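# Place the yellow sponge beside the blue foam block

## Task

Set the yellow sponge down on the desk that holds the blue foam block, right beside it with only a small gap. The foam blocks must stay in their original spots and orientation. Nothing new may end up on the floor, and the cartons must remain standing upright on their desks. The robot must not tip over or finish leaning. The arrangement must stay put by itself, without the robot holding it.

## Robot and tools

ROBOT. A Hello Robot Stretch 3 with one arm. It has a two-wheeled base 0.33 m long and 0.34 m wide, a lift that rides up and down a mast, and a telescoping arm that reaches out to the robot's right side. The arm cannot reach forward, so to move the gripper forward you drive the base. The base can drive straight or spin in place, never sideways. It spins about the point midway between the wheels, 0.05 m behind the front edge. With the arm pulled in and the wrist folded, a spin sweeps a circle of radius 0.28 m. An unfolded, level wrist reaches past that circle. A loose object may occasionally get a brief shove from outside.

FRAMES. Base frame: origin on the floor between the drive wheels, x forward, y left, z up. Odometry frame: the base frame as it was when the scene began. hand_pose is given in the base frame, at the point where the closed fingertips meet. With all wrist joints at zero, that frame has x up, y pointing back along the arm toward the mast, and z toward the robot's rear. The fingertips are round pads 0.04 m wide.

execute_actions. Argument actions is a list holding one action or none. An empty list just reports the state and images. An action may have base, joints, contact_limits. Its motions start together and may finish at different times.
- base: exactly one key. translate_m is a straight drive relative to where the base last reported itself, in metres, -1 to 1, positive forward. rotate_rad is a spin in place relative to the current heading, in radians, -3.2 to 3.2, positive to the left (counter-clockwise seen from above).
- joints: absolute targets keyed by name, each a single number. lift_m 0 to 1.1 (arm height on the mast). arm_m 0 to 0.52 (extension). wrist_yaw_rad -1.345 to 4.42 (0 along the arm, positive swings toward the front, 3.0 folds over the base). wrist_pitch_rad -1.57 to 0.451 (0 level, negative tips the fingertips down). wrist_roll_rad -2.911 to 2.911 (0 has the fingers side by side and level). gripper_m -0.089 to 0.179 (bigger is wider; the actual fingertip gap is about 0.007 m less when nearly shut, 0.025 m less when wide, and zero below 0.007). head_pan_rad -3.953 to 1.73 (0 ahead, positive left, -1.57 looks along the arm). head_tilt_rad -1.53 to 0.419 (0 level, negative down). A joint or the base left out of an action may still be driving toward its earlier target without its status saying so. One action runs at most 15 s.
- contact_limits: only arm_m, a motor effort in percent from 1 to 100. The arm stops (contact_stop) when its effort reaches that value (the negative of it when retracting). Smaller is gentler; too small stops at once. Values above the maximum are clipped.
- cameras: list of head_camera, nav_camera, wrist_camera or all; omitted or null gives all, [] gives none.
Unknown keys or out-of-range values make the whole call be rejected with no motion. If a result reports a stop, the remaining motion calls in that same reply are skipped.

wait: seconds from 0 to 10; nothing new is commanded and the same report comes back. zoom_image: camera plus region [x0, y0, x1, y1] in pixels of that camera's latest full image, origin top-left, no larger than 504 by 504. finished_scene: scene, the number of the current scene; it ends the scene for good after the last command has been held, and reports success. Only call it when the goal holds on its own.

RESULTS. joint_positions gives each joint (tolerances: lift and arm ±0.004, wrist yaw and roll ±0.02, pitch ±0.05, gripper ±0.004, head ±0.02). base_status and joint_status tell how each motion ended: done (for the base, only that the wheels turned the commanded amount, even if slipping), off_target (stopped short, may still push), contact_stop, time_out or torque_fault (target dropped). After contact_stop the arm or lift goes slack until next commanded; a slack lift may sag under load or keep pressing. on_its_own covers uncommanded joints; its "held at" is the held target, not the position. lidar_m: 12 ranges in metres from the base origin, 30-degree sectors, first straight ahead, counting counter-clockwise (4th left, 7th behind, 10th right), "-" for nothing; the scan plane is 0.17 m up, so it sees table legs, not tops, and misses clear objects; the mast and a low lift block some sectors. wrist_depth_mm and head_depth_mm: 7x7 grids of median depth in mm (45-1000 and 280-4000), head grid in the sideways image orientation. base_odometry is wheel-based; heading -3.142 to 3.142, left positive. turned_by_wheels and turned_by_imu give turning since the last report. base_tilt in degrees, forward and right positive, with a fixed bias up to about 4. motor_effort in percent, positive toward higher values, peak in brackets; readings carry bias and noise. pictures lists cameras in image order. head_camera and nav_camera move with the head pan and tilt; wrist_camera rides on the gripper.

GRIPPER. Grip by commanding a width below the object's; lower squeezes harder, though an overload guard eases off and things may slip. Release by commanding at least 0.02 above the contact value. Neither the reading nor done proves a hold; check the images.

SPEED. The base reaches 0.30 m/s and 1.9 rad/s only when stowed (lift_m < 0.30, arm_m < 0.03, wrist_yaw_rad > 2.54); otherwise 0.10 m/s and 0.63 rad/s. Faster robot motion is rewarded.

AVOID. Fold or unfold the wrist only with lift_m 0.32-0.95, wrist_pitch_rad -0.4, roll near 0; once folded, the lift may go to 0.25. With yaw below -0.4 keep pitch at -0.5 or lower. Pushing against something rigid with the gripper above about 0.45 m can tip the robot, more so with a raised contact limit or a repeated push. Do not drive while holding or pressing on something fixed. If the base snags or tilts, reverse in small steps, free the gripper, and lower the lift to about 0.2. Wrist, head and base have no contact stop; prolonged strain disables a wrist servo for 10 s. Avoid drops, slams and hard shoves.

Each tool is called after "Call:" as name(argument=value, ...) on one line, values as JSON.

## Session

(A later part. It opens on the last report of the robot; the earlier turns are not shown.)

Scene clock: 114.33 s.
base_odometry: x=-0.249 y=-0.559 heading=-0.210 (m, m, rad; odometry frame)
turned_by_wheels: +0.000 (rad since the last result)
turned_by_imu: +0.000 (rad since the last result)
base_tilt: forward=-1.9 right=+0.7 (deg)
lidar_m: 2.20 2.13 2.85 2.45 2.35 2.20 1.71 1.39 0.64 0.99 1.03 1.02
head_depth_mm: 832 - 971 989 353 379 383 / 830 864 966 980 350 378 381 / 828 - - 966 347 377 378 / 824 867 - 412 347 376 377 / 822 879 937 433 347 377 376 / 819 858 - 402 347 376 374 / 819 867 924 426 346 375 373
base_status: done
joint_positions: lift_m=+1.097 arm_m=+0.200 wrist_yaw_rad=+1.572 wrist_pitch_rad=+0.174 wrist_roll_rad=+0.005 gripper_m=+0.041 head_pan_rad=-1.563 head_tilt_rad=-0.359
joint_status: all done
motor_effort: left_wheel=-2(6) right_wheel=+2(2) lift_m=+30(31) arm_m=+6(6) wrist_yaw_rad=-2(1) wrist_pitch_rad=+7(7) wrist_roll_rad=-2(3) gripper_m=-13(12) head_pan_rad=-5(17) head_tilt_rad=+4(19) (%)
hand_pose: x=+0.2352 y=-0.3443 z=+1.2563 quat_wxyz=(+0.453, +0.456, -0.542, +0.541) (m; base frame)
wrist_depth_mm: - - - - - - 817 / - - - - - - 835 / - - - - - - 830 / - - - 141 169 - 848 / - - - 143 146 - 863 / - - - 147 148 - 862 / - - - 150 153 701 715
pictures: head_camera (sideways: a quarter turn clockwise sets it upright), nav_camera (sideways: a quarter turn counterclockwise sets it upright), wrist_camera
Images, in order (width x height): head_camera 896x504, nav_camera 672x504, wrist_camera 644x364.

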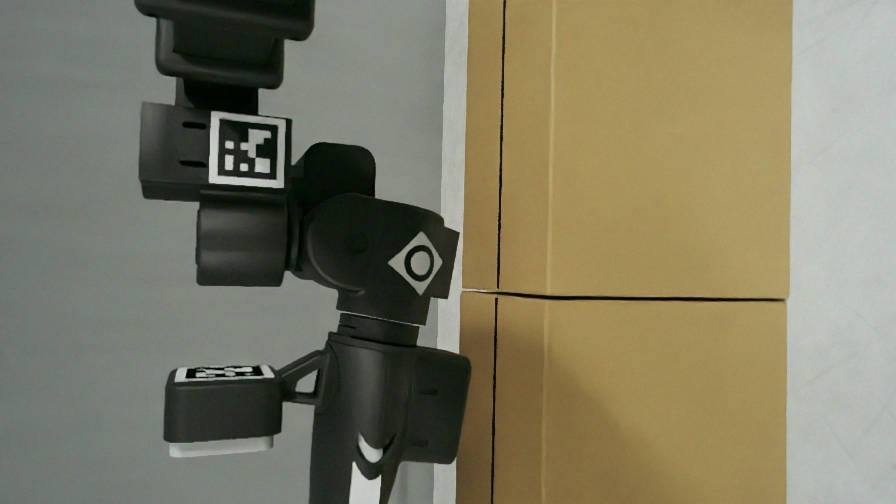

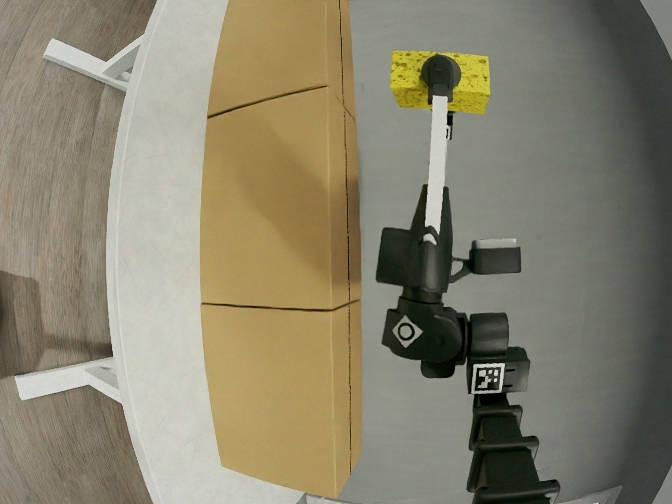

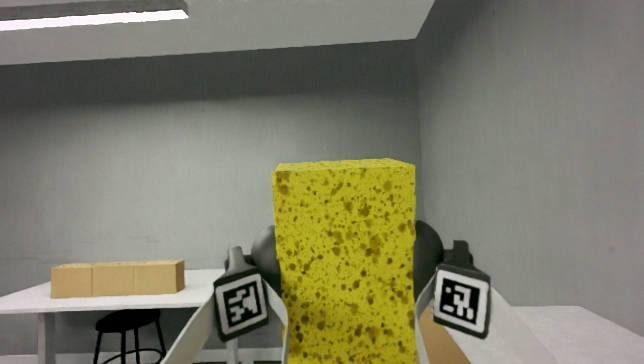

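Call:
execute_actions(actions=[{"joints":{"arm_m":0.5}}], cameras=[])

Call:
execute_actions(actions=[{"joints":{"wrist_pitch_rad":-0.85}}])

Scene clock: 118.13 s.
base_odometry: x=-0.249 y=-0.559 heading=-0.210 (m, m, rad; odometry frame)
turned_by_wheels: +0.000 (rad since the last result)
turned_by_imu: +0.000 (rad since the last result)
base_tilt: forward=-1.7 right=+0.5 (deg)
lidar_m: 2.21 2.13 2.85 2.45 2.35 2.20 1.71 1.39 0.64 0.99 1.04 1.02
head_depth_mm: 834 - 974 986 354 379 382 / 831 871 965 984 351 377 381 / 828 869 955 967 347 377 378 / 823 868 972 958 346 376 377 / 821 872 961 943 347 376 376 / 819 875 956 938 347 376 374 / 817 871 943 927 345 374 372
base_status: not commanded
joint_positions: lift_m=+1.097 arm_m=+0.500 wrist_yaw_rad=+1.571 wrist_pitch_rad=+0.174 wrist_roll_rad=+0.005 gripper_m=+0.041 head_pan_rad=-1.563 head_tilt_rad=-0.359
joint_status: all done
motor_effort: left_wheel=-2(2) right_wheel=+1(2) lift_m=+31(30) arm_m=+7(6) wrist_yaw_rad=-2(2) wrist_pitch_rad=+7(7) wrist_roll_rad=-2(2) gripper_m=-13(13) head_pan_rad=-4(5) head_tilt_rad=+4(4) (%)
hand_pose: x=+0.2352 y=-0.6444 z=+1.2563 quat_wxyz=(+0.454, +0.456, -0.542, +0.541) (m; base frame)
wrist_depth_mm: - - - - - 668 441 / - - - - - 687 447 / - - - - - 686 455 / - - - 141 170 704 457 / - - - 144 145 713 456 / - - 679 147 149 680 466 / - 392 588 150 153 661 468
pictures: none
No camera images: the call's "cameras" was empty. Leave "cameras" out to get every camera's image.

Scene clock: 119.50 s.
base_odometry: x=-0.249 y=-0.559 heading=-0.210 (m, m, rad; odometry frame)
turned_by_wheels: +0.000 (rad since the last result)
turned_by_imu: +0.000 (rad since the last result)
base_tilt: forward=-1.8 right=+0.6 (deg)
lidar_m: 2.20 2.13 2.85 2.46 2.36 2.19 1.71 1.39 0.64 0.99 1.04 1.02
head_depth_mm: 836 - 970 991 353 379 382 / 829 871 962 980 350 377 381 / 825 867 955 968 347 377 379 / 823 864 - 957 347 376 377 / 824 879 927 436 347 376 375 / 819 873 939 645 346 375 374 / 817 873 937 922 345 374 373
base_status: not commanded
joint_positions: lift_m=+1.097 arm_m=+0.500 wrist_yaw_rad=+1.571 wrist_pitch_rad=-0.853 wrist_roll_rad=+0.005 gripper_m=+0.041 head_pan_rad=-1.563 head_tilt_rad=-0.359
joint_status: all done
motor_effort: left_wheel=-2(2) right_wheel=+0(2) lift_m=+30(30) arm_m=+6(6) wrist_yaw_rad=-1(1) wrist_pitch_rad=+1(6) wrist_roll_rad=-2(2) gripper_m=-13(14) head_pan_rad=-4(5) head_tilt_rad=+4(4) (%)
hand_pose: x=+0.1289 y=-0.6447 z=+1.0266 quat_wxyz=(+0.662, +0.663, -0.249, +0.247) (m; base frame)
wrist_depth_mm: 229 319 421 404 390 383 373 / 225 313 362 352 344 335 326 / 221 310 321 315 305 299 292 / 217 284 290 140 168 270 265 / 216 266 266 144 146 248 243 / 217 244 242 146 149 227 223 / 214 226 217 151 153 168 206
pictures: head_camera (sideways: a quarter turn clockwise sets it upright), nav_camera (sideways: a quarter turn counterclockwise sets it upright), wrist_camera
Images, in order (width x height): head_camera 896x504, nav_camera 672x504, wrist_camera 644x364.

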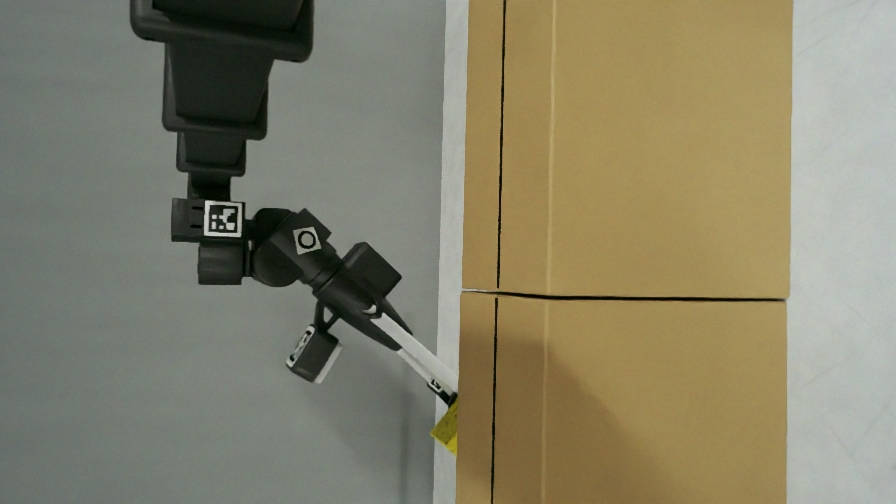

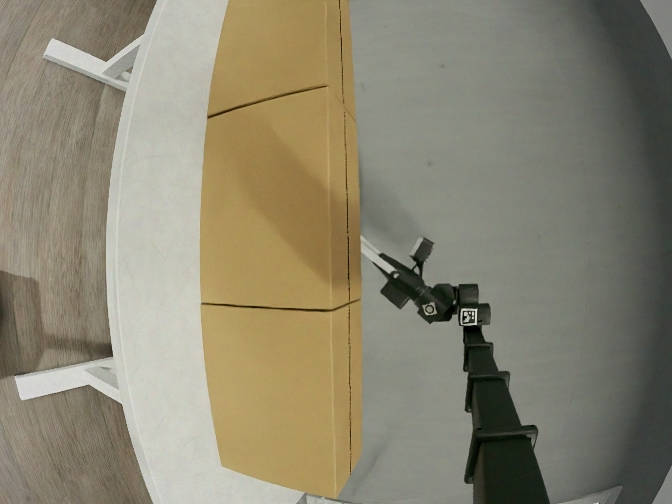

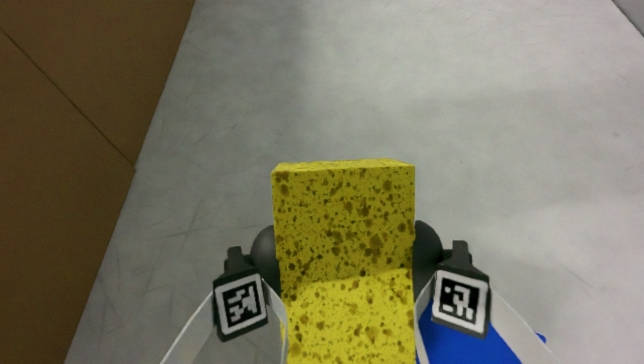

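Call:
execute_actions(actions=[{"joints":{"wrist_pitch_rad":-0.45}}], cameras=[])

Call:
execute_actions(actions=[{"base":{"translate_m":-0.2},"joints":{"arm_m":0.52}}], cameras=["wrist_camera"])

Scene clock: 121.80 s.
base_odometry: x=-0.249 y=-0.559 heading=-0.210 (m, m, rad; odometry frame)
turned_by_wheels: +0.000 (rad since the last result)
turned_by_imu: +0.000 (rad since the last result)
base_tilt: forward=-1.8 right=+0.5 (deg)
lidar_m: 2.20 2.13 2.85 2.45 2.35 2.20 1.71 1.39 0.64 0.99 1.03 1.02
head_depth_mm: 833 - 970 989 353 379 383 / 829 868 961 978 350 377 381 / 828 868 956 969 348 377 379 / 824 864 975 955 346 376 377 / 820 879 931 946 347 376 375 / 819 873 940 939 346 375 374 / 817 874 933 426 346 374 372
base_status: not commanded
joint_positions: lift_m=+1.097 arm_m=+0.500 wrist_yaw_rad=+1.571 wrist_pitch_rad=-0.472 wrist_roll_rad=+0.005 gripper_m=+0.041 head_pan_rad=-1.563 head_tilt_rad=-0.359
joint_status: all done
motor_effort: left_wheel=-2(2) right_wheel=+1(2) lift_m=+31(30) arm_m=+6(6) wrist_yaw_rad=-1(1) wrist_pitch_rad=+6(6) wrist_roll_rad=-2(3) gripper_m=-12(12) head_pan_rad=-4(4) head_tilt_rad=+4(4) (%)
hand_pose: x=+0.1959 y=-0.6446 z=+1.0976 quat_wxyz=(+0.602, +0.604, -0.370, +0.368) (m; base frame)
wrist_depth_mm: - - - - - 676 439 / - 362 579 850 802 679 445 / 246 310 569 617 598 563 449 / 221 307 471 141 170 448 419 / 217 301 406 143 145 374 359 / 214 302 347 146 148 317 310 / 215 285 286 150 153 271 270
pictures: none
No camera images: the call's "cameras" was empty. Leave "cameras" out to get every camera's image.

Scene clock: 125.13 s.
base_odometry: x=-0.445 y=-0.518 heading=-0.210 (m, m, rad; odometry frame)
turned_by_wheels: +0.000 (rad since the last result)
turned_by_imu: +0.001 (rad since the last result)
base_tilt: forward=-1.7 right=+0.7 (deg)
lidar_m: 2.39 2.32 2.85 2.46 2.19 1.52 1.53 1.38 0.56 0.57 1.04 1.19
head_depth_mm: 831 - 967 1024 645 479 382 / 828 865 955 978 640 477 381 / 825 865 943 968 608 473 378 / 824 864 963 958 343 368 378 / 818 877 924 948 342 367 376 / 813 874 935 936 339 366 374 / 814 873 925 427 336 365 372
base_status: done
joint_positions: lift_m=+1.097 arm_m=+0.519 wrist_yaw_rad=+1.571 wrist_pitch_rad=-0.472 wrist_roll_rad=+0.005 gripper_m=+0.041 head_pan_rad=-1.563 head_tilt_rad=-0.359
joint_status: all done
motor_effort: left_wheel=-2(6) right_wheel=+2(3) lift_m=+30(31) arm_m=+7(7) wrist_yaw_rad=-1(1) wrist_pitch_rad=+6(6) wrist_roll_rad=-3(3) gripper_m=-13(13) head_pan_rad=-4(5) head_tilt_rad=+3(4) (%)
hand_pose: x=+0.1959 y=-0.6642 z=+1.0977 quat_wxyz=(+0.602, +0.604, -0.370, +0.368) (m; base frame)
wrist_depth_mm: - - 765 - - 635 419 / 390 377 672 870 830 638 416 / 263 346 581 626 591 563 421 / 249 346 486 141 169 450 410 / 245 341 409 143 146 375 369 / 244 323 349 147 149 320 311 / 244 298 287 150 153 272 272
pictures: wrist_camera
Images, in order (width x height): wrist_camera 644x364.

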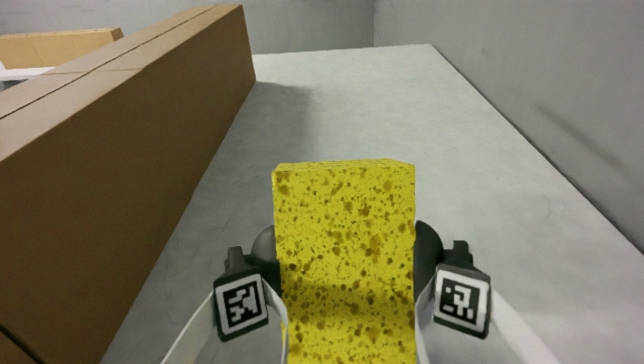

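Call:
execute_actions(actions=[{"joints":{"wrist_pitch_rad":-1.15}}], cameras=["wrist_camera"])

Scene clock: 126.70 s.
base_odometry: x=-0.445 y=-0.518 heading=-0.210 (m, m, rad; odometry frame)
turned_by_wheels: +0.000 (rad since the last result)
turned_by_imu: +0.000 (rad since the last result)
base_tilt: forward=-1.9 right=+0.5 (deg)
lidar_m: 2.40 2.32 2.85 2.48 2.19 1.52 1.53 1.38 0.56 0.57 1.03 1.19
head_depth_mm: 830 - 969 1024 648 479 383 / 828 867 955 975 642 478 380 / 825 865 944 968 609 474 378 / 822 861 - 955 345 369 377 / 820 882 929 436 342 367 376 / 817 875 939 941 339 365 374 / 816 876 934 926 338 365 373
base_status: not commanded
joint_positions: lift_m=+1.097 arm_m=+0.519 wrist_yaw_rad=+1.571 wrist_pitch_rad=-1.128 wrist_roll_rad=+0.003 gripper_m=+0.041 head_pan_rad=-1.563 head_tilt_rad=-0.359
joint_status: all done
motor_effort: left_wheel=+0(2) right_wheel=+0(2) lift_m=+29(31) arm_m=+6(6) wrist_yaw_rad=-2(1) wrist_pitch_rad=-7(7) wrist_roll_rad=-2(2) gripper_m=-13(13) head_pan_rad=-4(4) head_tilt_rad=+4(4) (%)
hand_pose: x=+0.0666 y=-0.6644 z=+0.9938 quat_wxyz=(+0.690, +0.690, -0.156, +0.154) (m; base frame)
wrist_depth_mm: 256 273 266 255 252 251 247 / 255 259 253 249 244 237 235 / 244 244 239 234 231 226 223 / 234 231 229 143 215 217 214 / 225 220 217 144 146 207 203 / 215 210 209 146 147 197 194 / 205 203 198 148 150 189 189
pictures: wrist_camera
Images, in order (width x height): wrist_camera 644x364.

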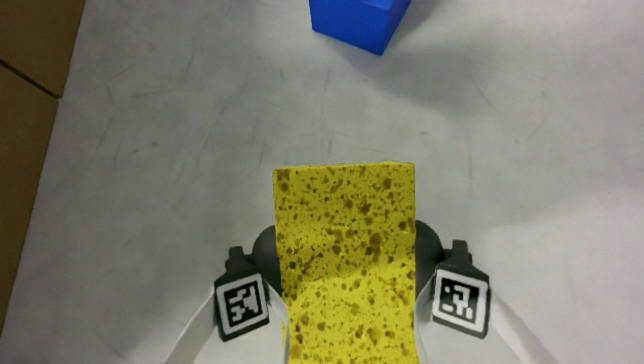

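Call:
execute_actions(actions=[{"base":{"translate_m":0.04},"joints":{"wrist_pitch_rad":-1.02,"wrist_yaw_rad":1.22}}], cameras=["wrist_camera"])

Call:
execute_actions(actions=[{"joints":{"wrist_pitch_rad":-1.28}}], cameras=["wrist_camera","head_camera"])

Scene clock: 129.27 s.
base_odometry: x=-0.406 y=-0.526 heading=-0.210 (m, m, rad; odometry frame)
turned_by_wheels: +0.000 (rad since the last result)
turned_by_imu: -0.001 (rad since the last result)
base_tilt: forward=-1.7 right=+0.7 (deg)
lidar_m: 2.36 2.69 2.85 2.46 2.22 1.56 1.55 1.39 0.57 0.99 1.03 1.15
head_depth_mm: 828 - 965 1015 647 480 383 / 823 866 956 974 640 477 381 / 823 867 955 968 346 370 379 / 821 865 - 955 345 370 377 / 819 876 936 435 342 369 375 / 815 876 941 726 339 367 374 / 814 874 937 924 338 366 373
base_status: done
joint_positions: lift_m=+1.097 arm_m=+0.519 wrist_yaw_rad=+1.223 wrist_pitch_rad=-1.032 wrist_roll_rad=+0.003 gripper_m=+0.041 head_pan_rad=-1.563 head_tilt_rad=-0.359
joint_status: all done
motor_effort: left_wheel=-3(4) right_wheel=+2(6) lift_m=+28(26) arm_m=+7(7) wrist_yaw_rad=-2(3) wrist_pitch_rad=+4(6) wrist_roll_rad=-2(1) gripper_m=-13(13) head_pan_rad=-5(4) head_tilt_rad=+4(4) (%)
hand_pose: x=+0.0827 y=-0.7021 z=+1.0034 quat_wxyz=(+0.704, +0.639, -0.304, +0.067) (m; base frame)
wrist_depth_mm: 319 314 296 295 290 281 280 / 293 288 224 270 268 262 259 / 271 268 235 252 251 244 240 / 254 247 245 142 178 229 227 / 236 233 229 144 147 217 213 / 223 220 218 147 149 204 202 / 210 209 201 150 152 192 191
pictures: wrist_camera
Images, in order (width x height): wrist_camera 644x364.

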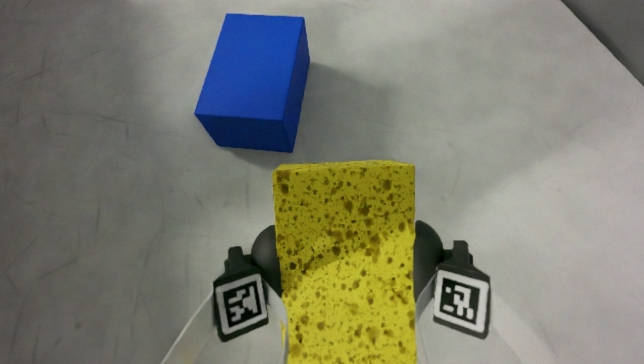

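Scene clock: 130.23 s.
base_odometry: x=-0.406 y=-0.526 heading=-0.210 (m, m, rad; odometry frame)
turned_by_wheels: +0.000 (rad since the last result)
turned_by_imu: +0.000 (rad since the last result)
base_tilt: forward=-1.6 right=+0.6 (deg)
lidar_m: 2.36 2.70 2.86 2.46 2.22 1.56 1.55 1.39 0.57 0.99 1.03 1.15
head_depth_mm: 833 - 967 1011 645 480 383 / 824 869 960 982 639 477 380 / 821 866 951 970 347 371 379 / 823 866 - 441 345 369 377 / 822 876 931 688 342 369 375 / 820 875 940 938 340 367 374 / 816 870 938 928 338 367 373
base_status: not commanded
joint_positions: lift_m=+1.097 arm_m=+0.519 wrist_yaw_rad=+1.223 wrist_pitch_rad=-1.269 wrist_roll_rad=+0.003 gripper_m=+0.041 head_pan_rad=-1.563 head_tilt_rad=-0.359
joint_status: all done
motor_effort: left_wheel=-1(2) right_wheel=+1(2) lift_m=+28(28) arm_m=+6(6) wrist_yaw_rad=-3(2) wrist_pitch_rad=-4(6) wrist_roll_rad=-1(1) gripper_m=-13(12) head_pan_rad=-4(4) head_tilt_rad=+4(4) (%)
hand_pose: x=+0.0285 y=-0.6825 z=+0.9839 quat_wxyz=(+0.707, +0.670, -0.226, -0.017) (m; base frame)
wrist_depth_mm: 234 229 220 219 219 214 210 / 228 223 219 216 211 208 206 / 221 218 214 211 207 203 202 / 215 214 209 148 201 199 196 / 210 206 203 146 147 194 193 / 206 202 200 146 146 190 188 / 200 197 194 145 146 186 184
pictures: head_camera (sideways: a quarter turn clockwise sets it upright), wrist_camera
Images, in order (width x height): head_camera 896x504, wrist_camera 644x364.

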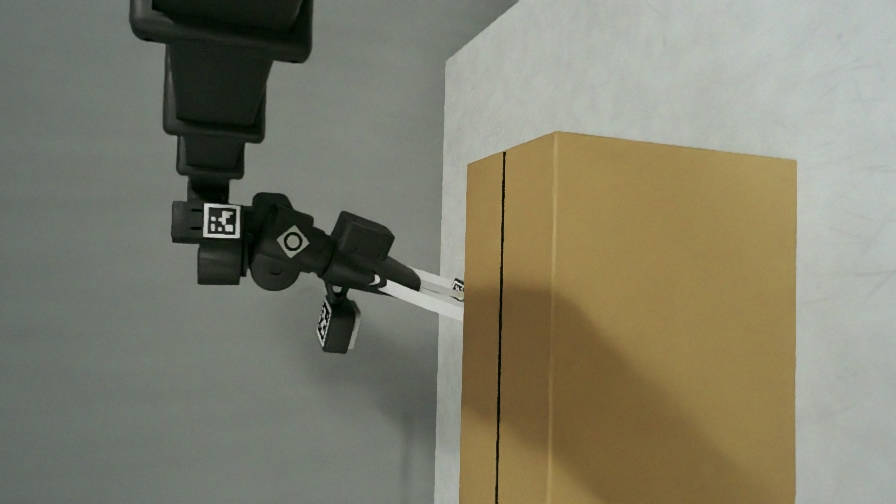

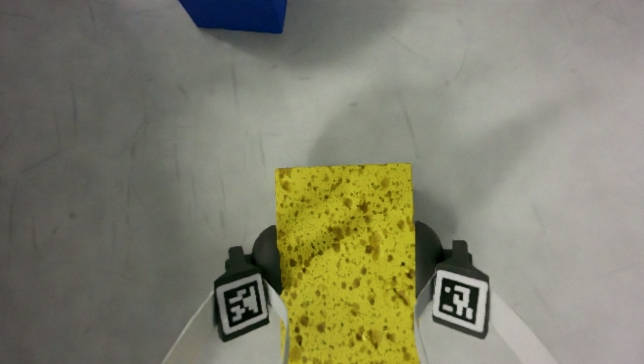

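Call:
execute_actions(actions=[{"base":{"translate_m":0.085},"joints":{"arm_m":0.485,"wrist_yaw_rad":1.14,"wrist_pitch_rad":-1.25}}], cameras=["wrist_camera"])

Scene clock: 133.03 s.
base_odometry: x=-0.323 y=-0.544 heading=-0.210 (m, m, rad; odometry frame)
turned_by_wheels: +0.000 (rad since the last result)
turned_by_imu: -0.001 (rad since the last result)
base_tilt: forward=-2.1 right=+0.6 (deg)
lidar_m: 2.28 2.63 2.85 2.46 2.27 1.64 1.64 1.39 0.60 0.99 1.03 1.08
head_depth_mm: 832 - 970 988 351 376 383 / 832 869 956 974 350 375 381 / 828 868 952 966 347 375 379 / 819 866 - 440 344 372 377 / 820 880 937 689 343 372 375 / 819 875 942 935 341 371 373 / 816 870 938 926 343 372 372
base_status: done
joint_positions: lift_m=+1.097 arm_m=+0.485 wrist_yaw_rad=+1.143 wrist_pitch_rad=-1.260 wrist_roll_rad=+0.003 gripper_m=+0.041 head_pan_rad=-1.563 head_tilt_rad=-0.359
joint_status: all done
motor_effort: left_wheel=-3(4) right_wheel=+2(6) lift_m=+28(27) arm_m=-5(7) wrist_yaw_rad=-2(4) wrist_pitch_rad=+2(2) wrist_roll_rad=-1(2) gripper_m=-15(12) head_pan_rad=-4(5) head_tilt_rad=+3(4) (%)
hand_pose: x=+0.0290 y=-0.6536 z=+0.9844 quat_wxyz=(+0.706, +0.659, -0.256, -0.042) (m; base frame)
wrist_depth_mm: 235 230 228 173 220 215 212 / 229 225 222 168 214 210 207 / 221 219 215 209 209 205 202 / 216 214 209 149 201 200 197 / 210 207 205 147 148 194 192 / 205 203 201 146 147 191 188 / 200 199 194 144 145 186 184
pictures: wrist_camera
Images, in order (width x height): wrist_camera 644x364.

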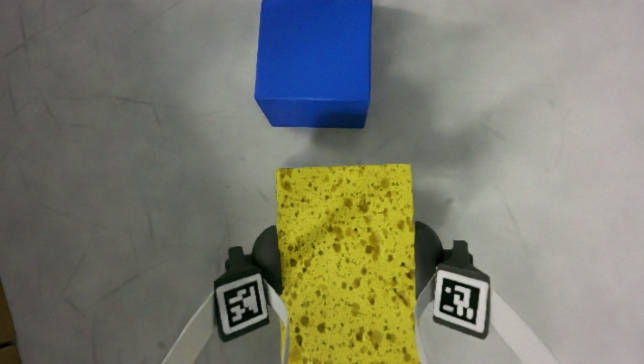

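Call:
execute_actions(actions=[{"base":{"translate_m":0.026}}], cameras=["wrist_camera"])

Scene clock: 135.80 s.
base_odometry: x=-0.297 y=-0.549 heading=-0.210 (m, m, rad; odometry frame)
turned_by_wheels: +0.000 (rad since the last result)
turned_by_imu: -0.001 (rad since the last result)
base_tilt: forward=-1.6 right=+0.6 (deg)
lidar_m: 2.25 2.39 2.85 2.45 2.30 1.67 1.67 1.39 0.62 0.99 1.03 1.06
head_depth_mm: 833 - 973 987 352 377 383 / 831 874 959 980 350 375 380 / 828 866 955 972 347 376 379 / 825 865 - 440 345 374 378 / 821 883 938 689 344 373 376 / 822 876 945 938 345 373 374 / 818 874 936 926 344 372 372
base_status: done
joint_positions: lift_m=+1.097 arm_m=+0.485 wrist_yaw_rad=+1.143 wrist_pitch_rad=-1.259 wrist_roll_rad=+0.003 gripper_m=+0.041 head_pan_rad=-1.563 head_tilt_rad=-0.359
joint_status: not commanded
motor_effort: left_wheel=-2(4) right_wheel=+2(6) lift_m=+28(27) arm_m=-5(5) wrist_yaw_rad=-2(3) wrist_pitch_rad=+2(2) wrist_roll_rad=-1(1) gripper_m=-14(13) head_pan_rad=-4(4) head_tilt_rad=+4(4) (%)
hand_pose: x=+0.0292 y=-0.6536 z=+0.9844 quat_wxyz=(+0.706, +0.659, -0.256, -0.042) (m; base frame)
wrist_depth_mm: 235 232 226 174 218 217 213 / 228 224 222 168 213 211 207 / 222 219 216 166 207 207 202 / 215 212 211 149 202 201 197 / 212 209 205 147 149 194 192 / 205 203 201 146 146 190 188 / 201 198 193 144 146 186 185
pictures: wrist_camera
Images, in order (width x height): wrist_camera 644x364.

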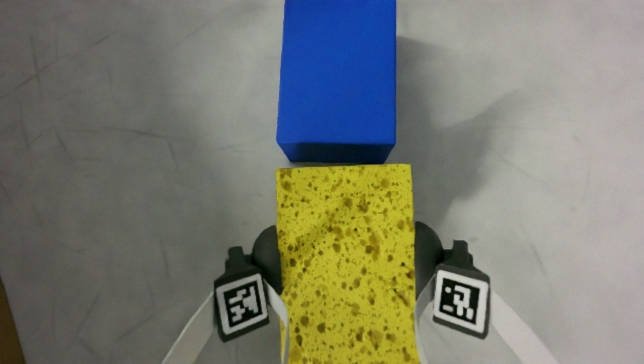

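Call:
execute_actions(actions=[{"joints":{"gripper_m":0.12}}], cameras=["wrist_camera"])

Scene clock: 137.37 s.
base_odometry: x=-0.297 y=-0.549 heading=-0.210 (m, m, rad; odometry frame)
turned_by_wheels: +0.000 (rad since the last result)
turned_by_imu: +0.000 (rad since the last result)
base_tilt: forward=-1.8 right=+0.5 (deg)
lidar_m: 2.25 2.38 2.85 2.46 2.30 1.67 1.66 1.39 0.61 0.99 1.04 1.06
head_depth_mm: 832 - 970 991 352 376 382 / 827 871 961 975 351 376 380 / 829 867 956 967 348 375 379 / 823 868 - 439 345 374 377 / 822 879 936 691 343 373 375 / 820 875 942 935 344 373 374 / 817 870 934 926 344 372 373
base_status: not commanded
joint_positions: lift_m=+1.097 arm_m=+0.485 wrist_yaw_rad=+1.143 wrist_pitch_rad=-1.255 wrist_roll_rad=+0.003 gripper_m=+0.120 head_pan_rad=-1.563 head_tilt_rad=-0.359
joint_status: all done
motor_effort: left_wheel=-2(2) right_wheel=+2(2) lift_m=+28(28) arm_m=-5(6) wrist_yaw_rad=-3(2) wrist_pitch_rad=+1(3) wrist_roll_rad=-2(2) gripper_m=+0(99) head_pan_rad=-4(4) head_tilt_rad=+5(4) (%)
hand_pose: x=+0.0300 y=-0.6540 z=+0.9846 quat_wxyz=(+0.706, +0.659, -0.257, -0.041) (m; base frame)
wrist_depth_mm: 235 231 229 174 219 217 214 / 228 226 223 169 213 212 206 / 224 220 216 165 208 206 203 / 218 214 211 161 202 202 198 / 210 208 204 157 195 196 193 / 207 202 199 153 190 - 188 / 201 199 194 149 149 186 184
pictures: wrist_camera
Images, in order (width x height): wrist_camera 644x364.

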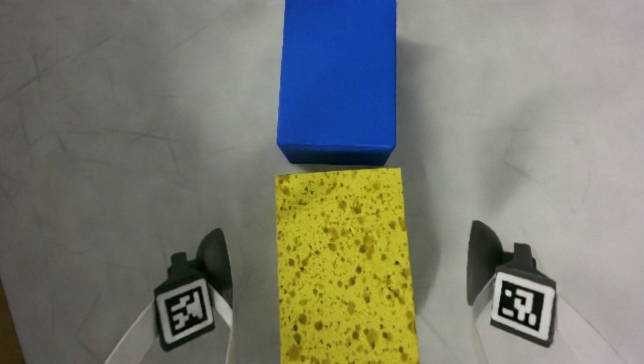

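Call:
finished_scene(scene=2)

The scene is finished: the task was done.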